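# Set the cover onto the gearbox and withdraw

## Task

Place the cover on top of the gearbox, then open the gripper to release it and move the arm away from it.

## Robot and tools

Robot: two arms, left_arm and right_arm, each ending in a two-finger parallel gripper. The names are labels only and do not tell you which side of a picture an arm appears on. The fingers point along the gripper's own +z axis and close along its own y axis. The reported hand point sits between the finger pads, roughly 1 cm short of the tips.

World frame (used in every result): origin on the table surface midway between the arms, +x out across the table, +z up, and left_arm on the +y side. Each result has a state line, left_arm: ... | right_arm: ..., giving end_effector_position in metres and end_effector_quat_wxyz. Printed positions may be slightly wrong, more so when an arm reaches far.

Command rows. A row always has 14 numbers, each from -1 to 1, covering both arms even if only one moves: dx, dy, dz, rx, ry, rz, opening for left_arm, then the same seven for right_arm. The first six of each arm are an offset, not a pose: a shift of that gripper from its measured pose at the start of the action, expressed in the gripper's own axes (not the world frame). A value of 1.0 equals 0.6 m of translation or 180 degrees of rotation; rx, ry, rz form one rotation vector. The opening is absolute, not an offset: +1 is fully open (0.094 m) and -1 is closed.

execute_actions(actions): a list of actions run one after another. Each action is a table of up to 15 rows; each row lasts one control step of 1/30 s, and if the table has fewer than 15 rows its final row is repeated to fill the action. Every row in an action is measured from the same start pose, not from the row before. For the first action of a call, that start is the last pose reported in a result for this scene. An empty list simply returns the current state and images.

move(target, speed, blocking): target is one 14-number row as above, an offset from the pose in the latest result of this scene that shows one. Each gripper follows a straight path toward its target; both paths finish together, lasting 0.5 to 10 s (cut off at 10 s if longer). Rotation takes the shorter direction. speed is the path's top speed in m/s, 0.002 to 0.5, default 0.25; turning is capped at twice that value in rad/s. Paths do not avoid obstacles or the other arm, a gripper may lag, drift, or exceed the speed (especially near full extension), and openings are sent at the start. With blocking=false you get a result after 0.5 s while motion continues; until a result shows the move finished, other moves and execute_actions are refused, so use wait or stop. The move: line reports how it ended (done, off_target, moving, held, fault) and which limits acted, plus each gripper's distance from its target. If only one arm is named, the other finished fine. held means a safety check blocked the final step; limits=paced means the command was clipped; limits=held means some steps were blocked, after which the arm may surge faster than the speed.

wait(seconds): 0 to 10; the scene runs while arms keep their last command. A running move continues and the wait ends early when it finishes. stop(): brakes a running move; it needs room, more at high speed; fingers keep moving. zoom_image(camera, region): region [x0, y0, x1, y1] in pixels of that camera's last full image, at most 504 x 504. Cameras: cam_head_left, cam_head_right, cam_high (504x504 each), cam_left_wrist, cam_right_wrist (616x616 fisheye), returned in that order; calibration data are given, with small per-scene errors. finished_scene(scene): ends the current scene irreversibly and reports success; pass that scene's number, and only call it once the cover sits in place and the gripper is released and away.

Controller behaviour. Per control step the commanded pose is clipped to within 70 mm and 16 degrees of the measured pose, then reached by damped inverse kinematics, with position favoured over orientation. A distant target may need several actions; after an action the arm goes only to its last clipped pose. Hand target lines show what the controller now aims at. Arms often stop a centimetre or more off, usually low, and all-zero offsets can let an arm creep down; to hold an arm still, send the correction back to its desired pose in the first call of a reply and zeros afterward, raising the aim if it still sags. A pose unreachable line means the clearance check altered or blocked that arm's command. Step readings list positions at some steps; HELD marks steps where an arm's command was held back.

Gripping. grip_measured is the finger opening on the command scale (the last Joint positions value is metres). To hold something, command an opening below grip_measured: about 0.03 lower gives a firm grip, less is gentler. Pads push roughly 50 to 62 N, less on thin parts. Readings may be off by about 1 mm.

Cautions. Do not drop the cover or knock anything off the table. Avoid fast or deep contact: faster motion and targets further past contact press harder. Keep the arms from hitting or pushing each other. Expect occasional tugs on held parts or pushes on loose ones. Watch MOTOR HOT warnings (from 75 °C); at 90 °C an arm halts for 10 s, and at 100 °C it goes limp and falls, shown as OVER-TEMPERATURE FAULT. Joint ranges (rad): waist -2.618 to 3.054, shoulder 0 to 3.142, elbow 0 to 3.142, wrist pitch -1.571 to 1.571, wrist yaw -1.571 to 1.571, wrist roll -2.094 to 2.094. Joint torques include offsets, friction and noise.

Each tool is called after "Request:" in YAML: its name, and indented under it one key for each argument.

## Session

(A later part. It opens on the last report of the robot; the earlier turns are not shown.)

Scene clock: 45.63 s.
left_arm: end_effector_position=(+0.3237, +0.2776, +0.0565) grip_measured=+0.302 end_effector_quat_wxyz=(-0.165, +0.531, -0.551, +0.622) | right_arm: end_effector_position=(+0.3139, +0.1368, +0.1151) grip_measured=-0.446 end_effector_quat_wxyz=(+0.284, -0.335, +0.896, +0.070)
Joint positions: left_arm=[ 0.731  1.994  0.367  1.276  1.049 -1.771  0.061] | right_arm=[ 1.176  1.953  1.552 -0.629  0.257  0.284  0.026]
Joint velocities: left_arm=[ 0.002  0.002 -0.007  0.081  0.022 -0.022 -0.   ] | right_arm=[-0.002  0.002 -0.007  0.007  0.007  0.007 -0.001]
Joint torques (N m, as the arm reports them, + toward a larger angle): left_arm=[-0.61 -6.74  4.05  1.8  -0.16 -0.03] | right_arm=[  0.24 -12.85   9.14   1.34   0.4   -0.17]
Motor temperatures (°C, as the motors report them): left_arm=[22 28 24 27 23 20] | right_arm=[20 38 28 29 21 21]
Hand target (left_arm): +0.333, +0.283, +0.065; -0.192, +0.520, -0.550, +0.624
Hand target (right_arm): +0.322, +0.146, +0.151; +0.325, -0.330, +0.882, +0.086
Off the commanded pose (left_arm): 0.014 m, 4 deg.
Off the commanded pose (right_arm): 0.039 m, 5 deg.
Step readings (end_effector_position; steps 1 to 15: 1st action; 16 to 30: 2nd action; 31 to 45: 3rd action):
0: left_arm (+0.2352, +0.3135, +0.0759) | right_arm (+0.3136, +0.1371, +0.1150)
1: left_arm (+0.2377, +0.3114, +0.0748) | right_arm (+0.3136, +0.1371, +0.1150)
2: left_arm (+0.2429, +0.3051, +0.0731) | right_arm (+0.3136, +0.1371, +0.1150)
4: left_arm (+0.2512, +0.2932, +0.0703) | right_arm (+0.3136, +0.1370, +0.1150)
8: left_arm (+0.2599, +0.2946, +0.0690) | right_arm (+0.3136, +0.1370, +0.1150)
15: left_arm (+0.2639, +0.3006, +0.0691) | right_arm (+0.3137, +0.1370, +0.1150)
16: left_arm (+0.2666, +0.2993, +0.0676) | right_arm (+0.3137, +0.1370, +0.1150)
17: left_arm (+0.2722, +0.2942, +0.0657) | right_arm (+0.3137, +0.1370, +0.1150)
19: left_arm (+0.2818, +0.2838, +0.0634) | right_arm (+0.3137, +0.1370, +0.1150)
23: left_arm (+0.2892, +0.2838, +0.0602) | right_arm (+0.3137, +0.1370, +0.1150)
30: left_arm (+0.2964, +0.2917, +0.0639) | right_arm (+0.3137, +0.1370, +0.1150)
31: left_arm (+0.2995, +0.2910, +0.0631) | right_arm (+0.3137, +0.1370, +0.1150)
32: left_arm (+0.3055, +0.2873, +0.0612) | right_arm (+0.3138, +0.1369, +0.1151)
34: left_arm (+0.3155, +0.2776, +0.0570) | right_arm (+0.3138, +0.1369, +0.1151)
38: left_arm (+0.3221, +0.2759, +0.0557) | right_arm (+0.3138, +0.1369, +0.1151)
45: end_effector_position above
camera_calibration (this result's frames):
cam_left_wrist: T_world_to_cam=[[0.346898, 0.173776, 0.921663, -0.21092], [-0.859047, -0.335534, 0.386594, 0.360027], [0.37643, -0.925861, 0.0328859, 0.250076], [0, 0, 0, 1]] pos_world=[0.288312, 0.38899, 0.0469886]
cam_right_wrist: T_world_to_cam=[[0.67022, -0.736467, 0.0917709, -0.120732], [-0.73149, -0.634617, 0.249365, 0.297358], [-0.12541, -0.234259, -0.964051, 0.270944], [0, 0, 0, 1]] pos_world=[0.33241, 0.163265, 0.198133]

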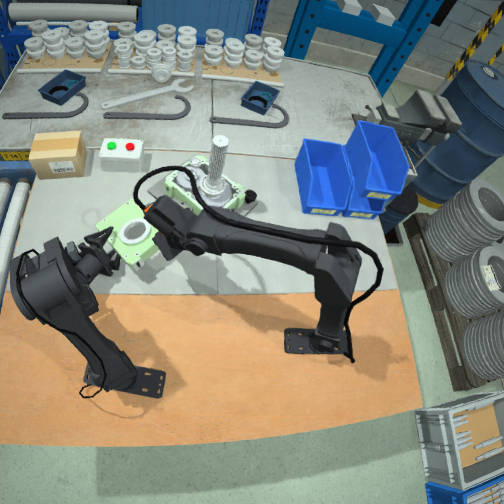

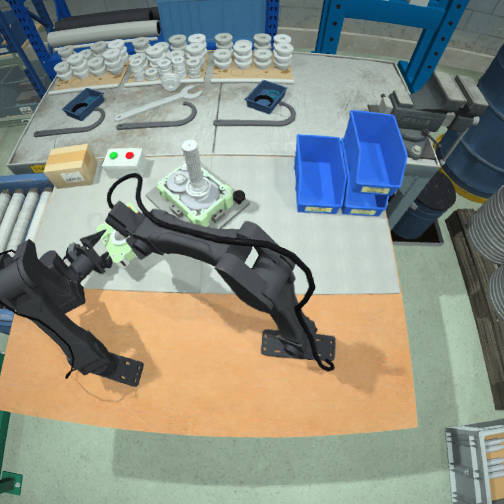

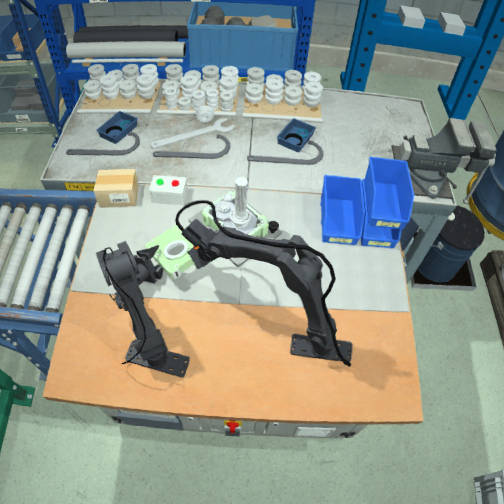

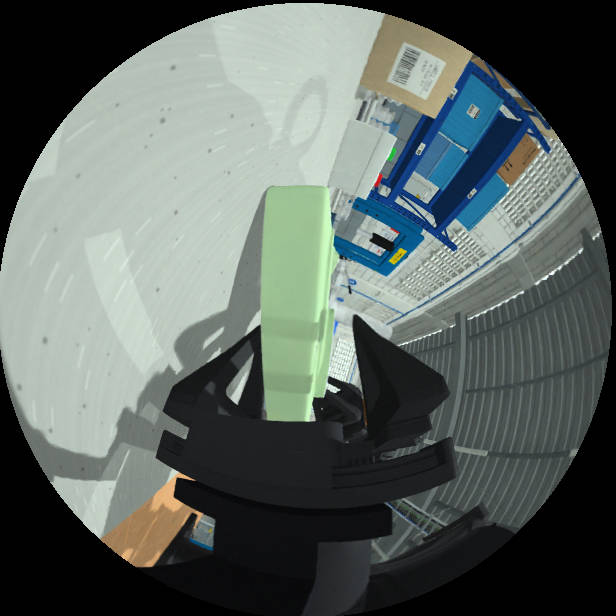

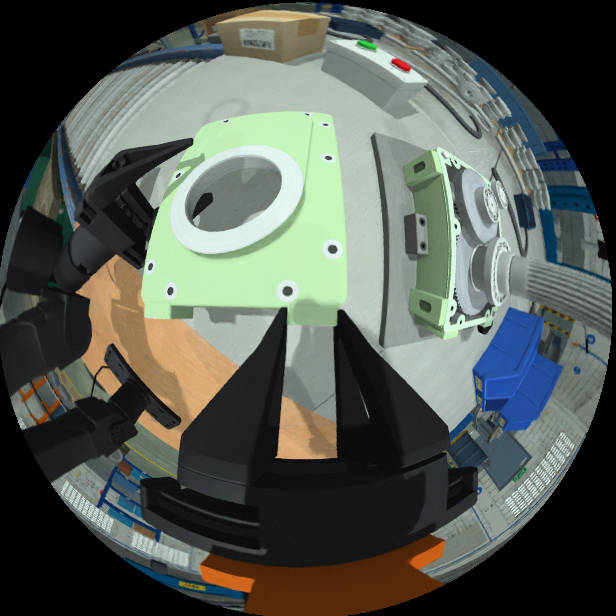

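Request:
execute_actions:
  actions:
    - [[0,-0.015,0.01,0.015,0,0.01,-0.6,-0.053,0,-0.037,0,-0.03,0,-0.6]]
    - [[0.02,-0.11,0,0.04,0,0.08,-0.6,-0.053,0,-0.037,0,-0.05,0,-0.6]]
    - [[0.02,-0.11,0,0.04,0,0.08,-0.6,-0.053,0,-0.037,0,-0.05,0,-0.6]]
    - [[0.01,-0.11,0,0.04,0,0.08,-0.6,-0.053,0,-0.037,0,-0.05,0,-0.6]]

Scene clock: 52.70 s.
left_arm: end_effector_position=(+0.3353, +0.2906, +0.1114) grip_measured=-0.355 end_effector_quat_wxyz=(-0.257, +0.494, -0.569, +0.605) | right_arm: end_effector_position=(+0.3265, +0.1450, +0.1615) grip_measured=-0.446 end_effector_quat_wxyz=(+0.379, -0.301, +0.866, +0.128)
Joint positions: left_arm=[ 0.723  1.74   0.383  1.117  0.967 -1.686  0.03 ] | right_arm=[ 1.175  1.83   1.426 -0.388  0.296  0.279  0.026]
Joint velocities: left_arm=[-0.012 -0.002  0.017 -0.051  0.037  0.081 -0.   ] | right_arm=[ 0.002 -0.007 -0.027 -0.022  0.007 -0.081  0.001]
Joint torques (N m, as the arm reports them, + toward a larger angle): left_arm=[  0.17 -10.9    7.06   2.55   0.03   0.4 ] | right_arm=[  0.77 -12.18   6.36   2.17   0.6   -0.27]
Motor temperatures (°C, as the motors report them): left_arm=[22 28 24 28 23 20] | right_arm=[20 39 29 29 21 21]
Hand target (left_arm): +0.346, +0.298, +0.159; +0.344, -0.417, +0.581, -0.609
Hand target (right_arm): +0.331, +0.149, +0.192; +0.424, -0.295, +0.846, +0.135
Off the commanded pose (left_arm): 0.052 m, 14 deg.
Off the commanded pose (right_arm): 0.031 m, 6 deg.
Step readings (end_effector_position; steps 1 to 15: 1st action; 16 to 30: 2nd action; 31 to 45: 3rd action; 46 to 60: 4th action):
0: left_arm (+0.3239, +0.2777, +0.0566) | right_arm (+0.3140, +0.1368, +0.1151)
1: left_arm (+0.3239, +0.2774, +0.0558) | right_arm (+0.3143, +0.1370, +0.1153)
2: left_arm (+0.3234, +0.2765, +0.0517) | right_arm (+0.3153, +0.1380, +0.1171)
4: left_arm (+0.3274, +0.2796, +0.0587) | right_arm (+0.3185, +0.1406, +0.1225)
8: left_arm (+0.3286, +0.2810, +0.0596) | right_arm (+0.3207, +0.1432, +0.1285)
15: left_arm (+0.3287, +0.2810, +0.0596) | right_arm (+0.3207, +0.1431, +0.1285)
16: left_arm (+0.3293, +0.2818, +0.0622) | right_arm (+0.3213, +0.1433, +0.1296)
17: left_arm (+0.3297, +0.2820, +0.0655) | right_arm (+0.3222, +0.1429, +0.1308)
19: left_arm (+0.3313, +0.2838, +0.0737) | right_arm (+0.3236, +0.1438, +0.1366)
23: left_arm (+0.3333, +0.2863, +0.0842) | right_arm (+0.3253, +0.1450, +0.1436)
30: left_arm (+0.3323, +0.2858, +0.0792) | right_arm (+0.3254, +0.1450, +0.1417)
31: left_arm (+0.3324, +0.2862, +0.0802) | right_arm (+0.3255, +0.1450, +0.1420)
32: left_arm (+0.3324, +0.2864, +0.0821) | right_arm (+0.3253, +0.1446, +0.1423)
34: left_arm (+0.3331, +0.2871, +0.0895) | right_arm (+0.3256, +0.1445, +0.1471)
38: left_arm (+0.3345, +0.2891, +0.1011) | right_arm (+0.3267, +0.1453, +0.1547)
45: left_arm (+0.3337, +0.2889, +0.0968) | right_arm (+0.3268, +0.1453, +0.1531)
46: left_arm (+0.3336, +0.2890, +0.0973) | right_arm (+0.3267, +0.1451, +0.1532)
47: left_arm (+0.3331, +0.2889, +0.0987) | right_arm (+0.3261, +0.1445, +0.1532)
49: left_arm (+0.3327, +0.2887, +0.1039) | right_arm (+0.3255, +0.1438, +0.1562)
53: left_arm (+0.3349, +0.2904, +0.1133) | right_arm (+0.3260, +0.1448, +0.1621)
60: end_effector_position above
camera_calibration (this result's frames):
cam_left_wrist: T_world_to_cam=[[0.222671, 0.0472656, 0.973747, -0.195138], [-0.874287, -0.43223, 0.220908, 0.40479], [0.431324, -0.900524, -0.0549215, 0.240004], [0, 0, 0, 1]] pos_world=[0.293835, 0.400315, 0.113775]
cam_right_wrist: T_world_to_cam=[[0.644841, -0.763141, 0.0423662, -0.107254], [-0.7642, -0.644719, 0.0183255, 0.349659], [0.0133293, -0.0441933, -0.998934, 0.251983], [0, 0, 0, 1]] pos_world=[0.333013, 0.154717, 0.249851]

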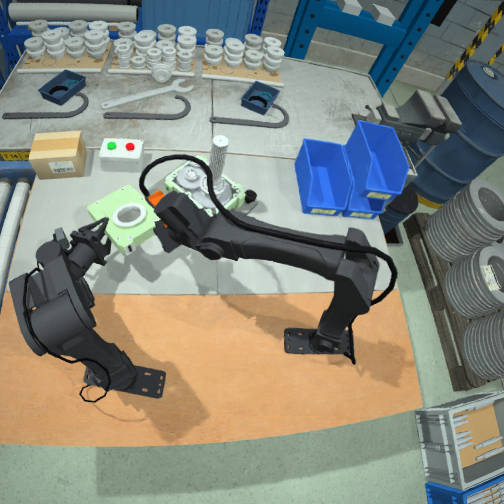

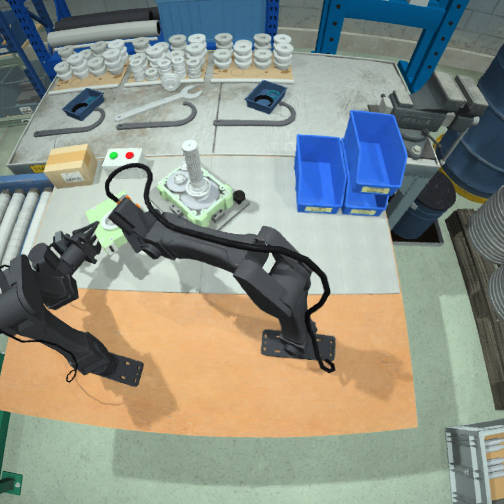

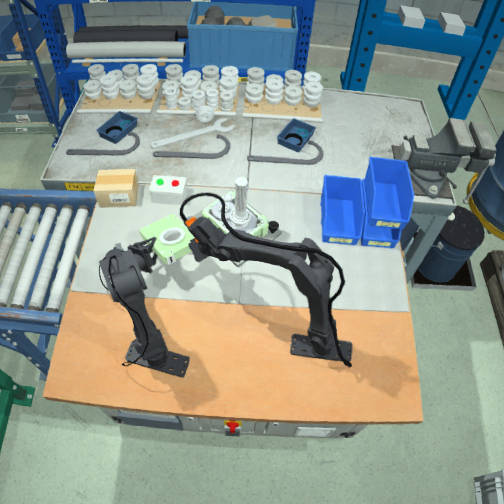

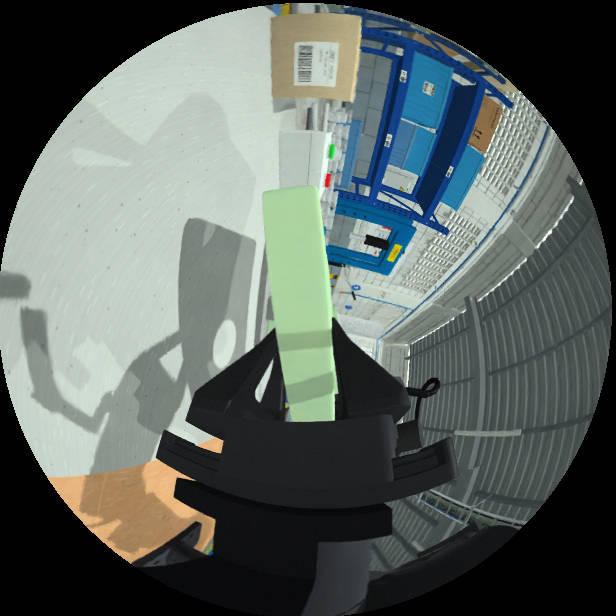

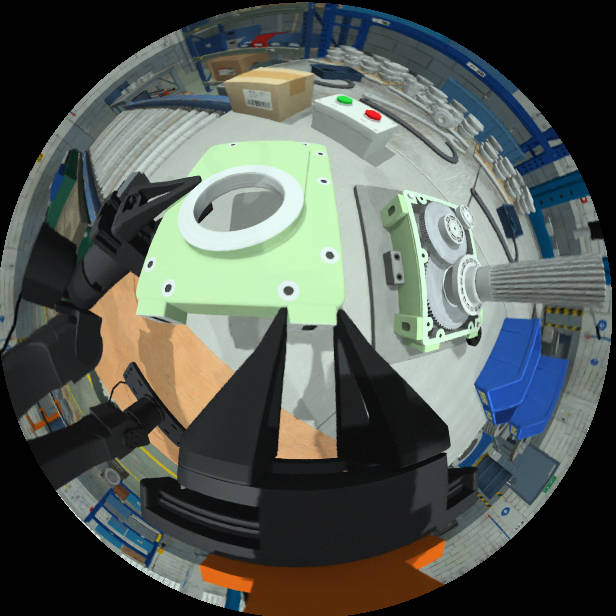

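Request:
execute_actions:
  actions:
    - [[0.035,-0.15,0.01,0.04,0,0.09,-0.6,-0.06,-0.02,-0.057,0,-0.03,0,-0.6]]
    - [[0.035,-0.15,0.01,0.04,0,0.09,-0.6,-0.06,-0.02,-0.057,0,-0.03,0,-0.6]]
    - [[0.035,-0.15,0.01,0.04,0,0.09,-0.6,-0.06,-0.02,-0.057,0,-0.03,0,-0.6]]
    - [[0.035,-0.15,0.01,0.04,0,0.09,-0.6,-0.06,-0.02,-0.057,0,-0.03,0,-0.6]]
    - [[0.035,-0.15,0.01,0.04,0,0.09,-0.6,-0.06,-0.02,-0.057,0,-0.03,0,-0.6]]

Scene clock: 59.27 s.
left_arm: end_effector_position=(+0.3626, +0.2183, +0.2643) grip_measured=-0.356 end_effector_quat_wxyz=(+0.311, -0.416, +0.677, -0.522) | right_arm: end_effector_position=(+0.3278, +0.0704, +0.2727) grip_measured=-0.445 end_effector_quat_wxyz=(+0.410, -0.212, +0.866, +0.190)
Joint positions: left_arm=[ 0.407  1.235  0.861  0.034  0.663 -1.37   0.03 ] | right_arm=[ 1.067  1.513  1.426 -0.565  0.232  0.369  0.026]
Joint velocities: left_arm=[-0.007  0.002  0.017 -0.11   0.022  0.037 -0.   ] | right_arm=[-0.007 -0.007 -0.017 -0.081  0.022  0.066 -0.001]
Joint torques (N m, as the arm reports them, + toward a larger angle): left_arm=[-1.06 -8.89 10.52  2.7   0.08  0.85] | right_arm=[ 0.13 -8.38  9.11  2.08  0.38 -0.68]
Motor temperatures (°C, as the motors report them): left_arm=[22 29 25 30 23 21] | right_arm=[20 39 29 30 21 21]
Hand target (left_arm): +0.363, +0.213, +0.329; +0.409, -0.320, +0.669, -0.531
Hand target (right_arm): +0.332, +0.071, +0.306; +0.452, -0.227, +0.841, +0.192
Off the commanded pose (left_arm): 0.067 m, 17 deg; orientation clipped at the last step of the last action.
Off the commanded pose (right_arm): 0.033 m, 6 deg.
Step readings (end_effector_position; steps 1 to 15: 1st action; 16 to 30: 2nd action; 31 to 45: 3rd action; 46 to 60: 4th action; 61 to 75: 5th action):
0: left_arm (+0.3351, +0.2905, +0.1107) | right_arm (+0.3266, +0.1450, +0.1614)
1: left_arm (+0.3351, +0.2898, +0.1122) | right_arm (+0.3262, +0.1448, +0.1627)
2: left_arm (+0.3349, +0.2882, +0.1146) | right_arm (+0.3261, +0.1431, +0.1646)
4: left_arm (+0.3353, +0.2852, +0.1262) | right_arm (+0.3263, +0.1391, +0.1735)
8: left_arm (+0.3404, +0.2841, +0.1533) | right_arm (+0.3272, +0.1356, +0.1902)
15: left_arm (+0.3414, +0.2832, +0.1510) | right_arm (+0.3276, +0.1351, +0.1912)
16: left_arm (+0.3413, +0.2818, +0.1515) | right_arm (+0.3273, +0.1345, +0.1921)
17: left_arm (+0.3406, +0.2796, +0.1526) | right_arm (+0.3274, +0.1323, +0.1933)
19: left_arm (+0.3402, +0.2753, +0.1609) | right_arm (+0.3270, +0.1275, +0.1998)
23: left_arm (+0.3443, +0.2726, +0.1851) | right_arm (+0.3277, +0.1230, +0.2153)
30: left_arm (+0.3457, +0.2723, +0.1865) | right_arm (+0.3281, +0.1227, +0.2171)
31: left_arm (+0.3456, +0.2709, +0.1868) | right_arm (+0.3278, +0.1220, +0.2179)
32: left_arm (+0.3454, +0.2685, +0.1872) | right_arm (+0.3279, +0.1196, +0.2186)
34: left_arm (+0.3454, +0.2628, +0.1937) | right_arm (+0.3277, +0.1137, +0.2239)
38: left_arm (+0.3487, +0.2583, +0.2144) | right_arm (+0.3278, +0.1083, +0.2375)
45: left_arm (+0.3495, +0.2577, +0.2168) | right_arm (+0.3278, +0.1077, +0.2392)
46: left_arm (+0.3498, +0.2562, +0.2169) | right_arm (+0.3275, +0.1070, +0.2400)
47: left_arm (+0.3502, +0.2537, +0.2172) | right_arm (+0.3276, +0.1044, +0.2405)
49: left_arm (+0.3513, +0.2468, +0.2223) | right_arm (+0.3281, +0.0974, +0.2446)
53: left_arm (+0.3545, +0.2405, +0.2397) | right_arm (+0.3280, +0.0909, +0.2562)
60: left_arm (+0.3550, +0.2398, +0.2427) | right_arm (+0.3274, +0.0905, +0.2580)
61: left_arm (+0.3555, +0.2384, +0.2430) | right_arm (+0.3273, +0.0896, +0.2585)
62: left_arm (+0.3566, +0.2356, +0.2429) | right_arm (+0.3276, +0.0869, +0.2587)
64: left_arm (+0.3587, +0.2273, +0.2471) | right_arm (+0.3282, +0.0789, +0.2618)
68: left_arm (+0.3625, +0.2190, +0.2622) | right_arm (+0.3284, +0.0710, +0.2713)
75: end_effector_position above
camera_calibration (this result's frames):
cam_left_wrist: T_world_to_cam=[[0.194294, -0.281948, 0.93955, -0.255476], [-0.913613, -0.400745, 0.068672, 0.411227], [0.357158, -0.871728, -0.335454, 0.266201], [0, 0, 0, 1]] pos_world=[0.330264, 0.324821, 0.301091]
cam_right_wrist: T_world_to_cam=[[0.551531, -0.825996, -0.116376, -0.0914124], [-0.83404, -0.54375, -0.0933446, 0.346685], [0.0138228, 0.148545, -0.988809, 0.343182], [0, 0, 0, 1]] pos_world=[0.334822, 0.062026, 0.361065]

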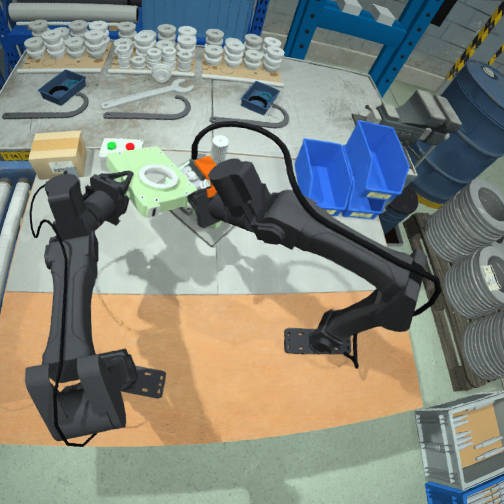

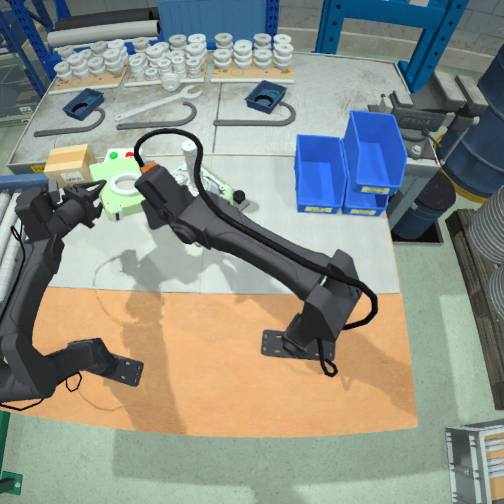

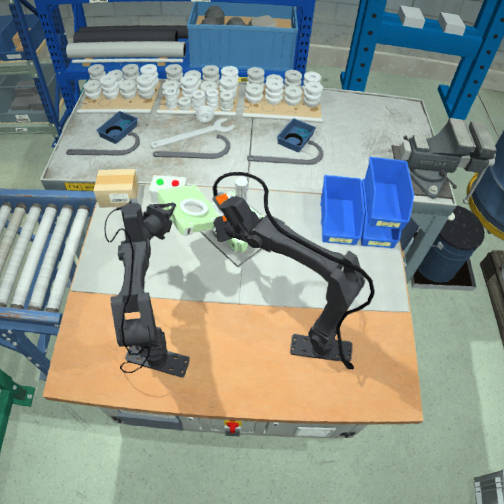

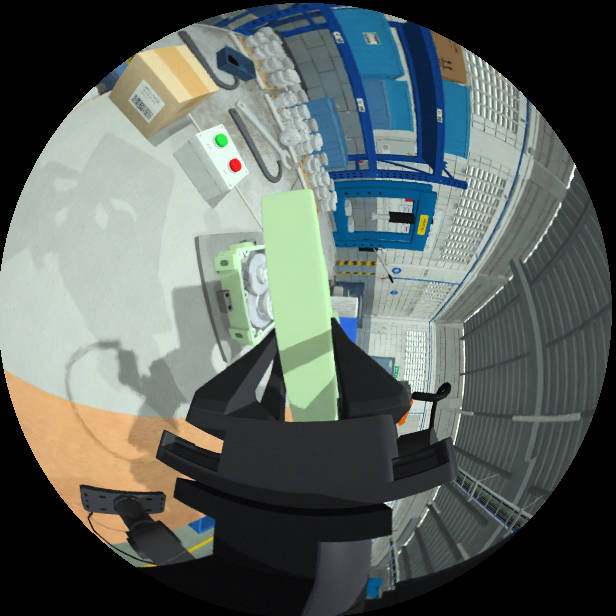

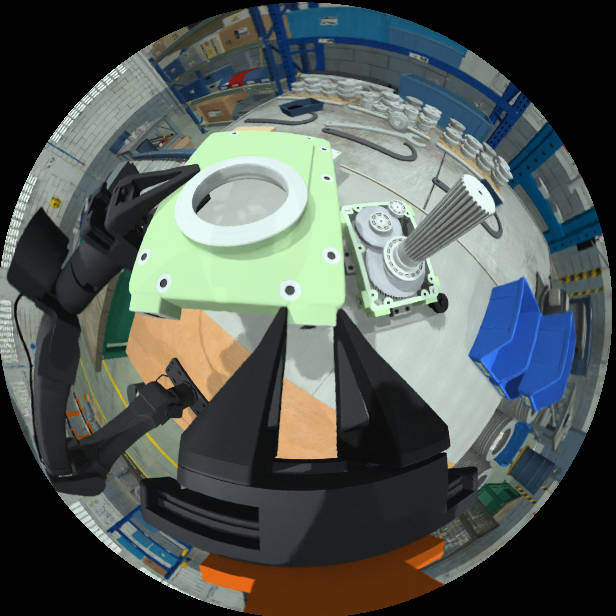

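Request:
execute_actions:
  actions:
    - [[0.008,-0.142,-0.05,0.08,-0.02,0.05,-0.6,-0.093,0,-0.043,0,-0.03,-0.035,-0.6]]
    - [[0.008,-0.142,-0.045,0.08,-0.02,0.05,-0.6,-0.093,0,-0.043,0,-0.03,-0.035,-0.6]]
    - [[0.008,-0.142,-0.04,0.08,-0.02,0.05,-0.6,-0.093,0,-0.043,0,-0.03,-0.035,-0.6]]

Scene clock: 65.43 s.
left_arm: end_effector_position=(+0.3322, +0.2370, +0.3355) grip_measured=-0.356 end_effector_quat_wxyz=(-0.381, +0.466, -0.583, +0.545) | right_arm: end_effector_position=(+0.3272, +0.0828, +0.3564) grip_measured=-0.446 end_effector_quat_wxyz=(+0.417, -0.326, +0.831, +0.172)
Joint positions: left_arm=[ 0.403  1.008  0.86   0.018  0.489 -1.574  0.03 ] | right_arm=[ 1.051  1.648  1.916 -0.912  0.145  0.125  0.026]
Joint velocities: left_arm=[ 0.002 -0.002  0.007 -0.022  0.007 -0.022 -0.   ] | right_arm=[ 0.012  0.017  0.027  0.037 -0.037 -0.022 -0.001]
Joint torques (N m, as the arm reports them, + toward a larger angle): left_arm=[-0.98 -5.9   9.39  3.02  0.01  0.63] | right_arm=[-0.65 -8.09  8.89  2.24  0.36 -0.5 ]
Motor temperatures (°C, as the motors report them): left_arm=[22 29 26 32 23 21] | right_arm=[20 38 29 31 21 21]
Hand target (left_arm): +0.322, +0.230, +0.399; +0.468, -0.374, +0.566, -0.567
Hand target (right_arm): +0.337, +0.079, +0.390; +0.466, -0.324, +0.806, +0.169
Off the commanded pose (left_arm): 0.067 m, 15 deg.
Off the commanded pose (right_arm): 0.036 m, 6 deg.
Step readings (end_effector_position; steps 1 to 15: 1st action; 16 to 30: 2nd action; 31 to 45: 3rd action):
0: left_arm (+0.3621, +0.2182, +0.2630) | right_arm (+0.3272, +0.0703, +0.2720)
1: left_arm (+0.3611, +0.2181, +0.2648) | right_arm (+0.3276, +0.0699, +0.2738)
2: left_arm (+0.3589, +0.2186, +0.2656) | right_arm (+0.3282, +0.0697, +0.2776)
4: left_arm (+0.3551, +0.2205, +0.2729) | right_arm (+0.3278, +0.0706, +0.2876)
8: left_arm (+0.3506, +0.2224, +0.2886) | right_arm (+0.3268, +0.0714, +0.3017)
15: left_arm (+0.3511, +0.2229, +0.2913) | right_arm (+0.3278, +0.0717, +0.3026)
16: left_arm (+0.3504, +0.2232, +0.2922) | right_arm (+0.3275, +0.0721, +0.3049)
17: left_arm (+0.3488, +0.2242, +0.2928) | right_arm (+0.3280, +0.0727, +0.3090)
19: left_arm (+0.3454, +0.2266, +0.2992) | right_arm (+0.3279, +0.0744, +0.3182)
23: left_arm (+0.3405, +0.2283, +0.3123) | right_arm (+0.3263, +0.0752, +0.3304)
30: left_arm (+0.3408, +0.2292, +0.3142) | right_arm (+0.3271, +0.0759, +0.3304)
31: left_arm (+0.3401, +0.2294, +0.3148) | right_arm (+0.3267, +0.0765, +0.3328)
32: left_arm (+0.3388, +0.2304, +0.3153) | right_arm (+0.3272, +0.0774, +0.3366)
34: left_arm (+0.3358, +0.2336, +0.3212) | right_arm (+0.3275, +0.0802, +0.3446)
38: left_arm (+0.3321, +0.2363, +0.3338) | right_arm (+0.3269, +0.0821, +0.3561)
45: end_effector_position above
camera_calibration (this result's frames):
cam_left_wrist: T_world_to_cam=[[0.123012, -0.148645, 0.98121, -0.33305], [-0.818082, -0.574894, 0.01547, 0.413469], [0.561792, -0.804613, -0.192323, 0.185399], [0, 0, 0, 1]] pos_world=[0.275066, 0.337369, 0.356052]
cam_right_wrist: T_world_to_cam=[[0.707068, -0.706652, 0.0264117, -0.182769], [-0.701968, -0.705913, -0.0944905, 0.331446], [0.0854162, 0.048271, -0.995175, 0.411291], [0, 0, 0, 1]] pos_world=[0.326763, 0.0849647, 0.445452]

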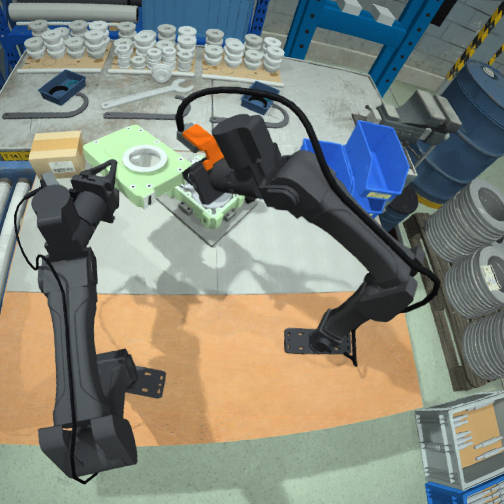

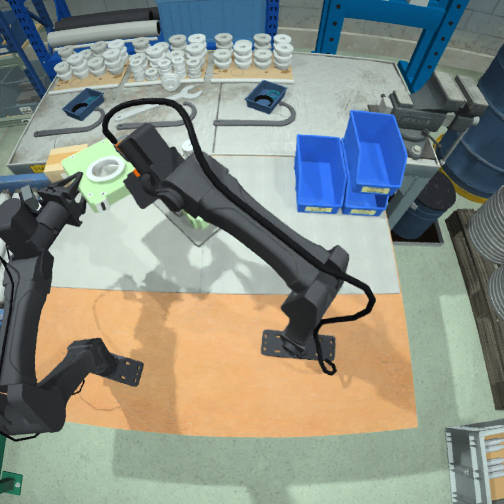

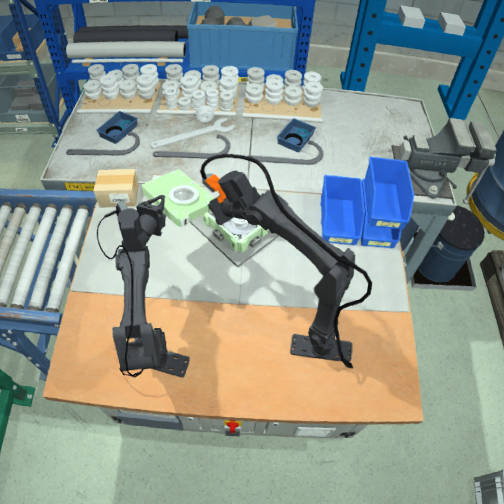

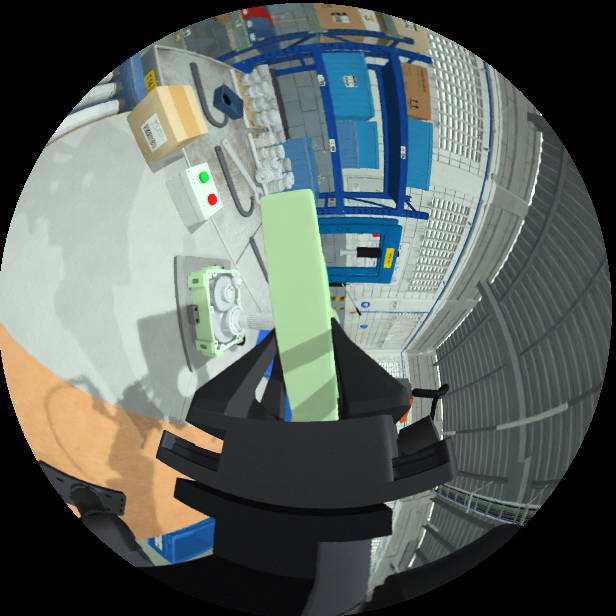

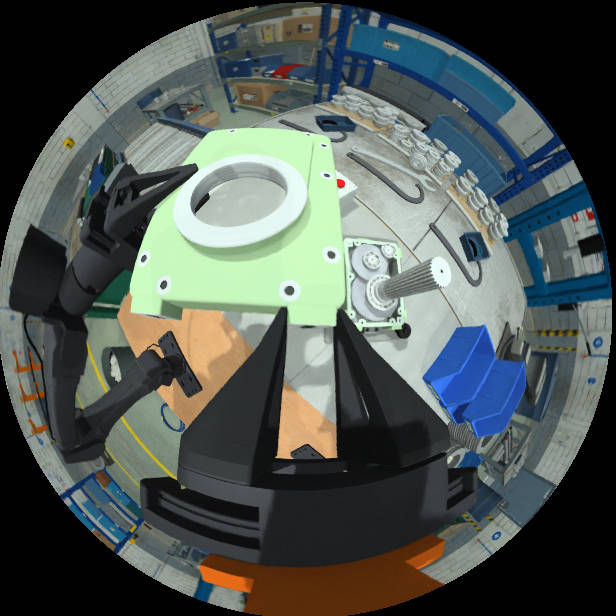

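Request:
execute_actions:
  actions:
    - [[0.042,-0.117,0.023,0.07,0,0.055,-0.6,-0.057,-0.068,-0.031,0,-0.04,-0.01,-0.6]]
    - [[0.042,-0.117,0.023,0.07,0,0.055,-0.6,-0.057,-0.068,-0.031,0,-0.04,-0.01,-0.6]]
    - [[0.042,-0.117,0.023,0.07,0,0.055,-0.6,-0.057,-0.068,-0.031,0,-0.04,-0.01,-0.6]]
    - [[0.042,-0.117,0.023,0.07,0,0.055,-0.6,-0.057,-0.068,-0.031,0,-0.04,-0.01,-0.6]]

Scene clock: 73.97 s.
left_arm: end_effector_position=(+0.3781, +0.1401, +0.3168) grip_measured=-0.356 end_effector_quat_wxyz=(+0.402, -0.445, +0.616, -0.512) | right_arm: end_effector_position=(+0.3899, -0.0148, +0.3209) grip_measured=-0.446 end_effector_quat_wxyz=(+0.323, -0.361, +0.847, +0.217)
Joint positions: left_arm=[-0.036  1.212  0.929  0.129  0.045 -1.523  0.03 ] | right_arm=[ 0.598  1.679  1.918 -1.075 -0.352 -0.176  0.026]
Joint velocities: left_arm=[-0.002 -0.012 -0.002 -0.022  0.066  0.037 -0.002] | right_arm=[ 0.012  0.002 -0.007 -0.037  0.022 -0.11  -0.001]
Joint torques (N m, as the arm reports them, + toward a larger angle): left_arm=[-0.99 -7.36 10.29  3.04 -0.02  1.08] | right_arm=[-1.37 -8.67  9.81  2.64 -0.1  -0.08]
Motor temperatures (°C, as the motors report them): left_arm=[22 29 27 35 23 21] | right_arm=[20 37 29 32 21 21]
Hand target (left_arm): +0.372, +0.136, +0.387; +0.481, -0.362, +0.581, -0.548
Hand target (right_arm): +0.408, -0.017, +0.368; +0.405, -0.357, +0.814, +0.215
Off the commanded pose (left_arm): 0.073 m, 15 deg.
Off the commanded pose (right_arm): 0.053 m, 10 deg.
Step readings (end_effector_position; steps 1 to 15: 1st action; 16 to 30: 2nd action; 31 to 45: 3rd action; 46 to 60: 4th action):
0: left_arm (+0.3322, +0.2371, +0.3355) | right_arm (+0.3272, +0.0828, +0.3565)
1: left_arm (+0.3331, +0.2354, +0.3352) | right_arm (+0.3290, +0.0814, +0.3567)
2: left_arm (+0.3343, +0.2317, +0.3351) | right_arm (+0.3338, +0.0772, +0.3566)
4: left_arm (+0.3376, +0.2212, +0.3339) | right_arm (+0.3423, +0.0668, +0.3548)
8: left_arm (+0.3420, +0.2137, +0.3300) | right_arm (+0.3443, +0.0594, +0.3509)
15: left_arm (+0.3423, +0.2140, +0.3299) | right_arm (+0.3443, +0.0595, +0.3504)
16: left_arm (+0.3431, +0.2124, +0.3295) | right_arm (+0.3459, +0.0581, +0.3504)
17: left_arm (+0.3442, +0.2085, +0.3299) | right_arm (+0.3500, +0.0540, +0.3502)
19: left_arm (+0.3481, +0.1977, +0.3292) | right_arm (+0.3571, +0.0434, +0.3475)
23: left_arm (+0.3531, +0.1898, +0.3246) | right_arm (+0.3598, +0.0353, +0.3436)
30: left_arm (+0.3533, +0.1895, +0.3257) | right_arm (+0.3597, +0.0349, +0.3432)
31: left_arm (+0.3541, +0.1879, +0.3257) | right_arm (+0.3609, +0.0333, +0.3433)
32: left_arm (+0.3552, +0.1836, +0.3262) | right_arm (+0.3648, +0.0289, +0.3427)
34: left_arm (+0.3593, +0.1721, +0.3266) | right_arm (+0.3713, +0.0175, +0.3403)
38: left_arm (+0.3647, +0.1632, +0.3224) | right_arm (+0.3740, +0.0086, +0.3353)
45: left_arm (+0.3651, +0.1642, +0.3223) | right_arm (+0.3745, +0.0094, +0.3338)
46: left_arm (+0.3658, +0.1624, +0.3222) | right_arm (+0.3760, +0.0077, +0.3331)
47: left_arm (+0.3670, +0.1581, +0.3231) | right_arm (+0.3798, +0.0035, +0.3320)
49: left_arm (+0.3718, +0.1476, +0.3223) | right_arm (+0.3859, -0.0069, +0.3290)
53: left_arm (+0.3777, +0.1393, +0.3168) | right_arm (+0.3897, -0.0155, +0.3223)
60: end_effector_position above
camera_calibration (this result's frames):
cam_left_wrist: T_world_to_cam=[[0.12956, -0.257297, 0.957608, -0.314541], [-0.82194, -0.568065, -0.0414267, 0.414122], [0.554643, -0.781729, -0.285081, 0.106849], [0, 0, 0, 1]] pos_world=[0.321872, 0.237845, 0.348824]
cam_right_wrist: T_world_to_cam=[[0.778726, -0.619517, -0.0989153, -0.28157], [-0.618517, -0.784527, 0.0442056, 0.225016], [-0.104988, 0.0267567, -0.994113, 0.448867], [0, 0, 0, 1]] pos_world=[0.405568, -0.00991648, 0.408426]

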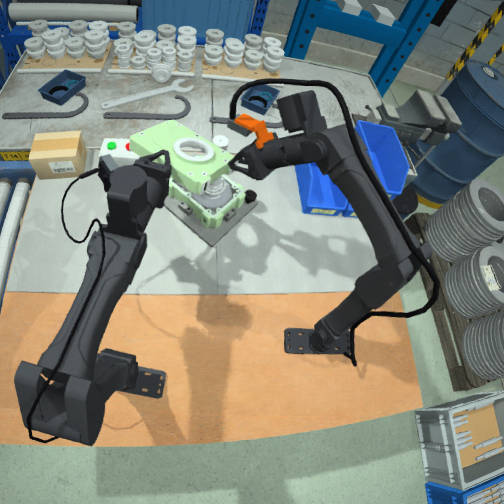

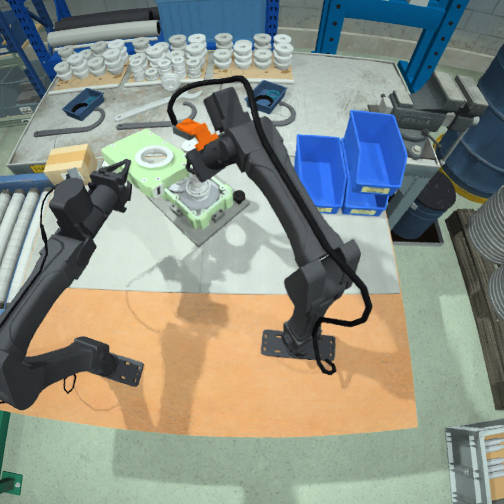

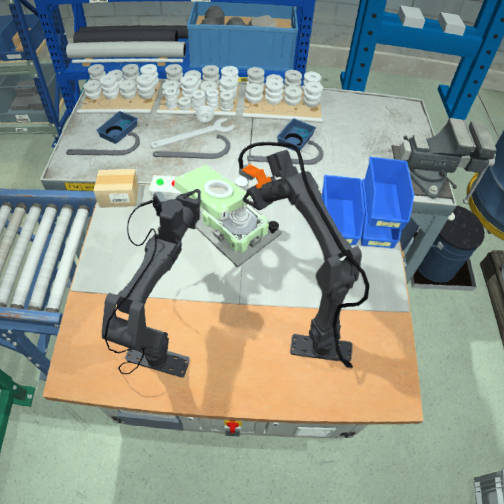

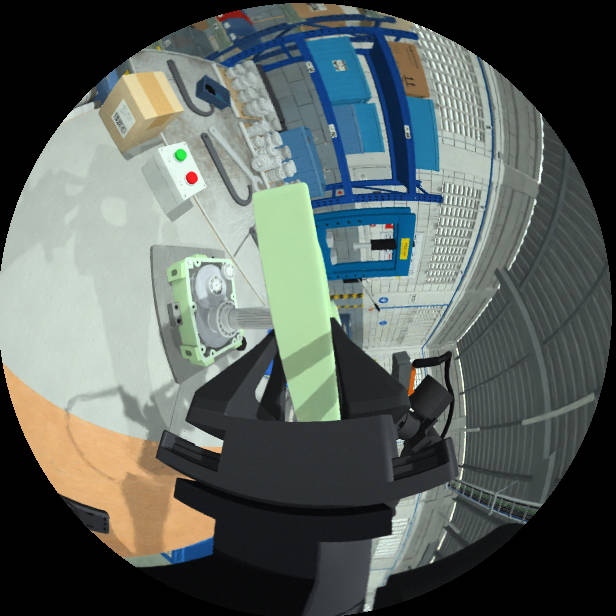

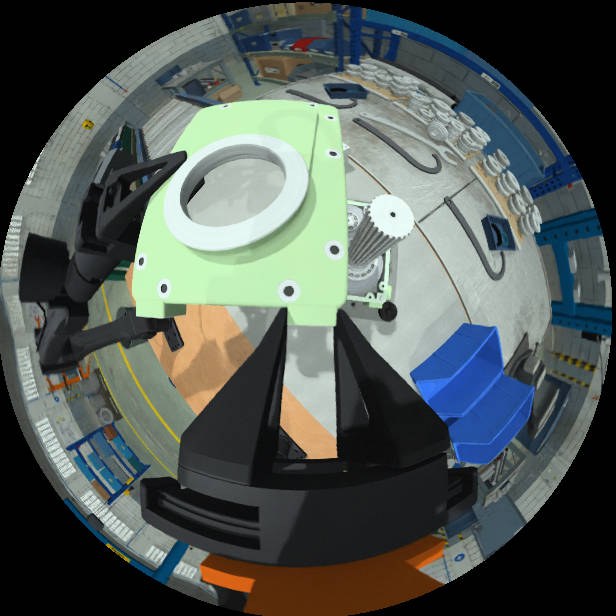

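Request:
execute_actions:
  actions:
    - [[-0.01,-0.15,-0.007,0.085,0,0.01,-0.6,-0.104,-0.016,-0.065,0.02,-0.06,0,-0.6]]
    - [[-0.01,-0.15,-0.007,0.085,0,0.01,-0.6,-0.104,-0.016,-0.065,0.02,-0.06,0,-0.6]]

Scene clock: 78.23 s.
left_arm: end_effector_position=(+0.3888, +0.1390, +0.3591) grip_measured=-0.356 end_effector_quat_wxyz=(-0.405, +0.445, -0.575, +0.555) | right_arm: end_effector_position=(+0.4002, -0.0168, +0.3756) grip_measured=-0.445 end_effector_quat_wxyz=(+0.365, -0.355, +0.836, +0.204)
Joint positions: left_arm=[-0.029  1.243  1.02   0.167  0.055 -1.595  0.03 ] | right_arm=[ 0.598  1.766  2.223 -1.209 -0.312 -0.173  0.026]
Joint velocities: left_arm=[ 0.027  0.066 -0.007  0.037  0.022  0.007  0.   ] | right_arm=[ 0.022  0.071  0.002 -0.007  0.066 -0.095 -0.   ]
Joint torques (N m, as the arm reports them, + toward a larger angle): left_arm=[ 1.07 -6.94 10.05  3.14  0.1   0.52] | right_arm=[-1.33 -8.51  8.87  2.82 -0.19  0.53]
Motor temperatures (°C, as the motors report them): left_arm=[22 29 27 36 23 21] | right_arm=[20 37 30 32 21 21]
Hand target (left_arm): +0.381, +0.144, +0.426; +0.469, -0.380, +0.527, -0.598
Hand target (right_arm): +0.414, -0.020, +0.419; +0.433, -0.324, +0.813, +0.216
Off the commanded pose (left_arm): 0.070 m, 13 deg.
Off the commanded pose (right_arm): 0.047 m, 9 deg.
Step readings (end_effector_position; steps 1 to 15: 1st action; 16 to 30: 2nd action):
0: left_arm (+0.3781, +0.1400, +0.3168) | right_arm (+0.3899, -0.0148, +0.3209)
1: left_arm (+0.3782, +0.1399, +0.3181) | right_arm (+0.3898, -0.0148, +0.3230)
2: left_arm (+0.3786, +0.1400, +0.3192) | right_arm (+0.3907, -0.0149, +0.3266)
4: left_arm (+0.3796, +0.1402, +0.3259) | right_arm (+0.3923, -0.0147, +0.3351)
8: left_arm (+0.3807, +0.1401, +0.3396) | right_arm (+0.3931, -0.0152, +0.3496)
15: left_arm (+0.3848, +0.1392, +0.3388) | right_arm (+0.3963, -0.0158, +0.3483)
16: left_arm (+0.3853, +0.1392, +0.3382) | right_arm (+0.3967, -0.0163, +0.3490)
17: left_arm (+0.3859, +0.1392, +0.3383) | right_arm (+0.3976, -0.0165, +0.3513)
19: left_arm (+0.3866, +0.1398, +0.3430) | right_arm (+0.3988, -0.0161, +0.3580)
23: left_arm (+0.3871, +0.1394, +0.3559) | right_arm (+0.3989, -0.0165, +0.3724)
30: end_effector_position above
camera_calibration (this result's frames):
cam_left_wrist: T_world_to_cam=[[0.0569083, -0.167348, 0.984254, -0.350542], [-0.815638, -0.576325, -0.0508307, 0.426142], [0.575757, -0.799902, -0.169293, 0.0649474], [0, 0, 0, 1]] pos_world=[0.330133, 0.238886, 0.377679]
cam_right_wrist: T_world_to_cam=[[0.76597, -0.641409, -0.0434134, -0.301498], [-0.642604, -0.765863, -0.0226811, 0.262463], [-0.0187008, 0.0452707, -0.9988, 0.471942], [0, 0, 0, 1]] pos_world=[0.408424, -0.0137381, 0.46424]

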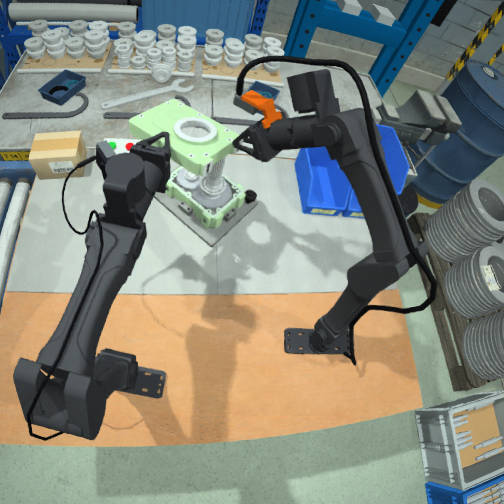

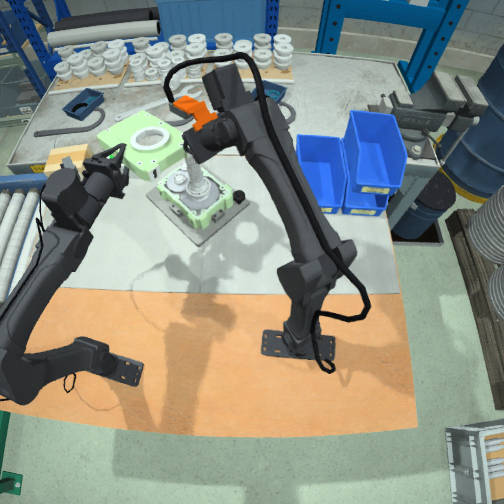

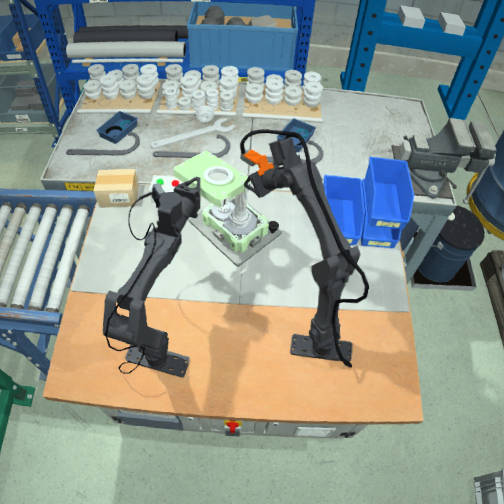

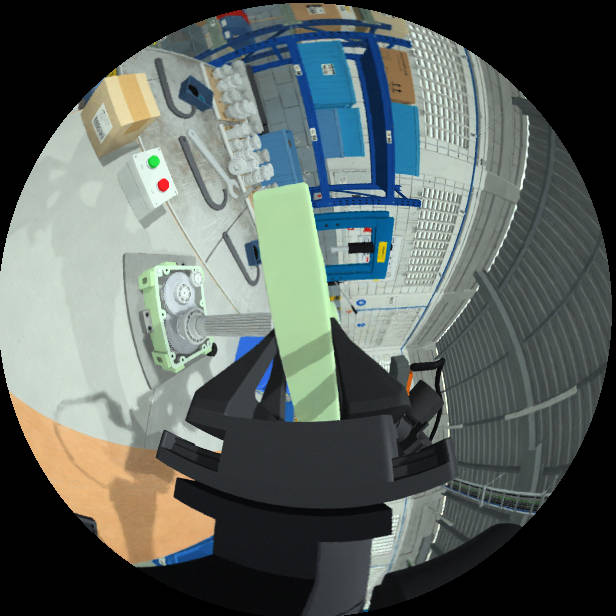

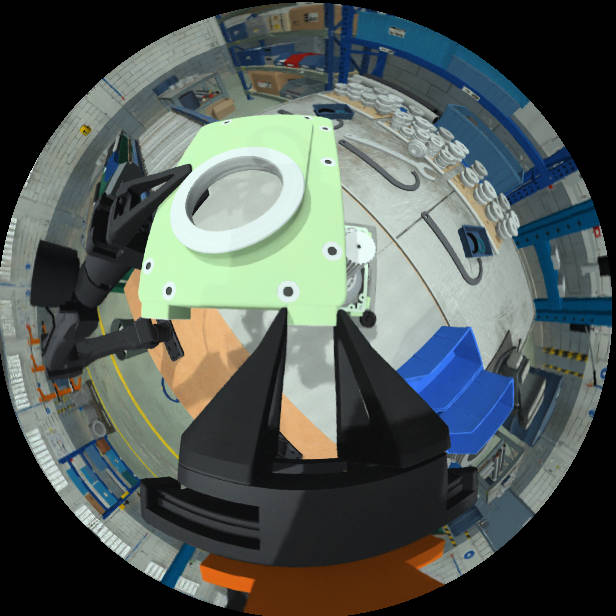

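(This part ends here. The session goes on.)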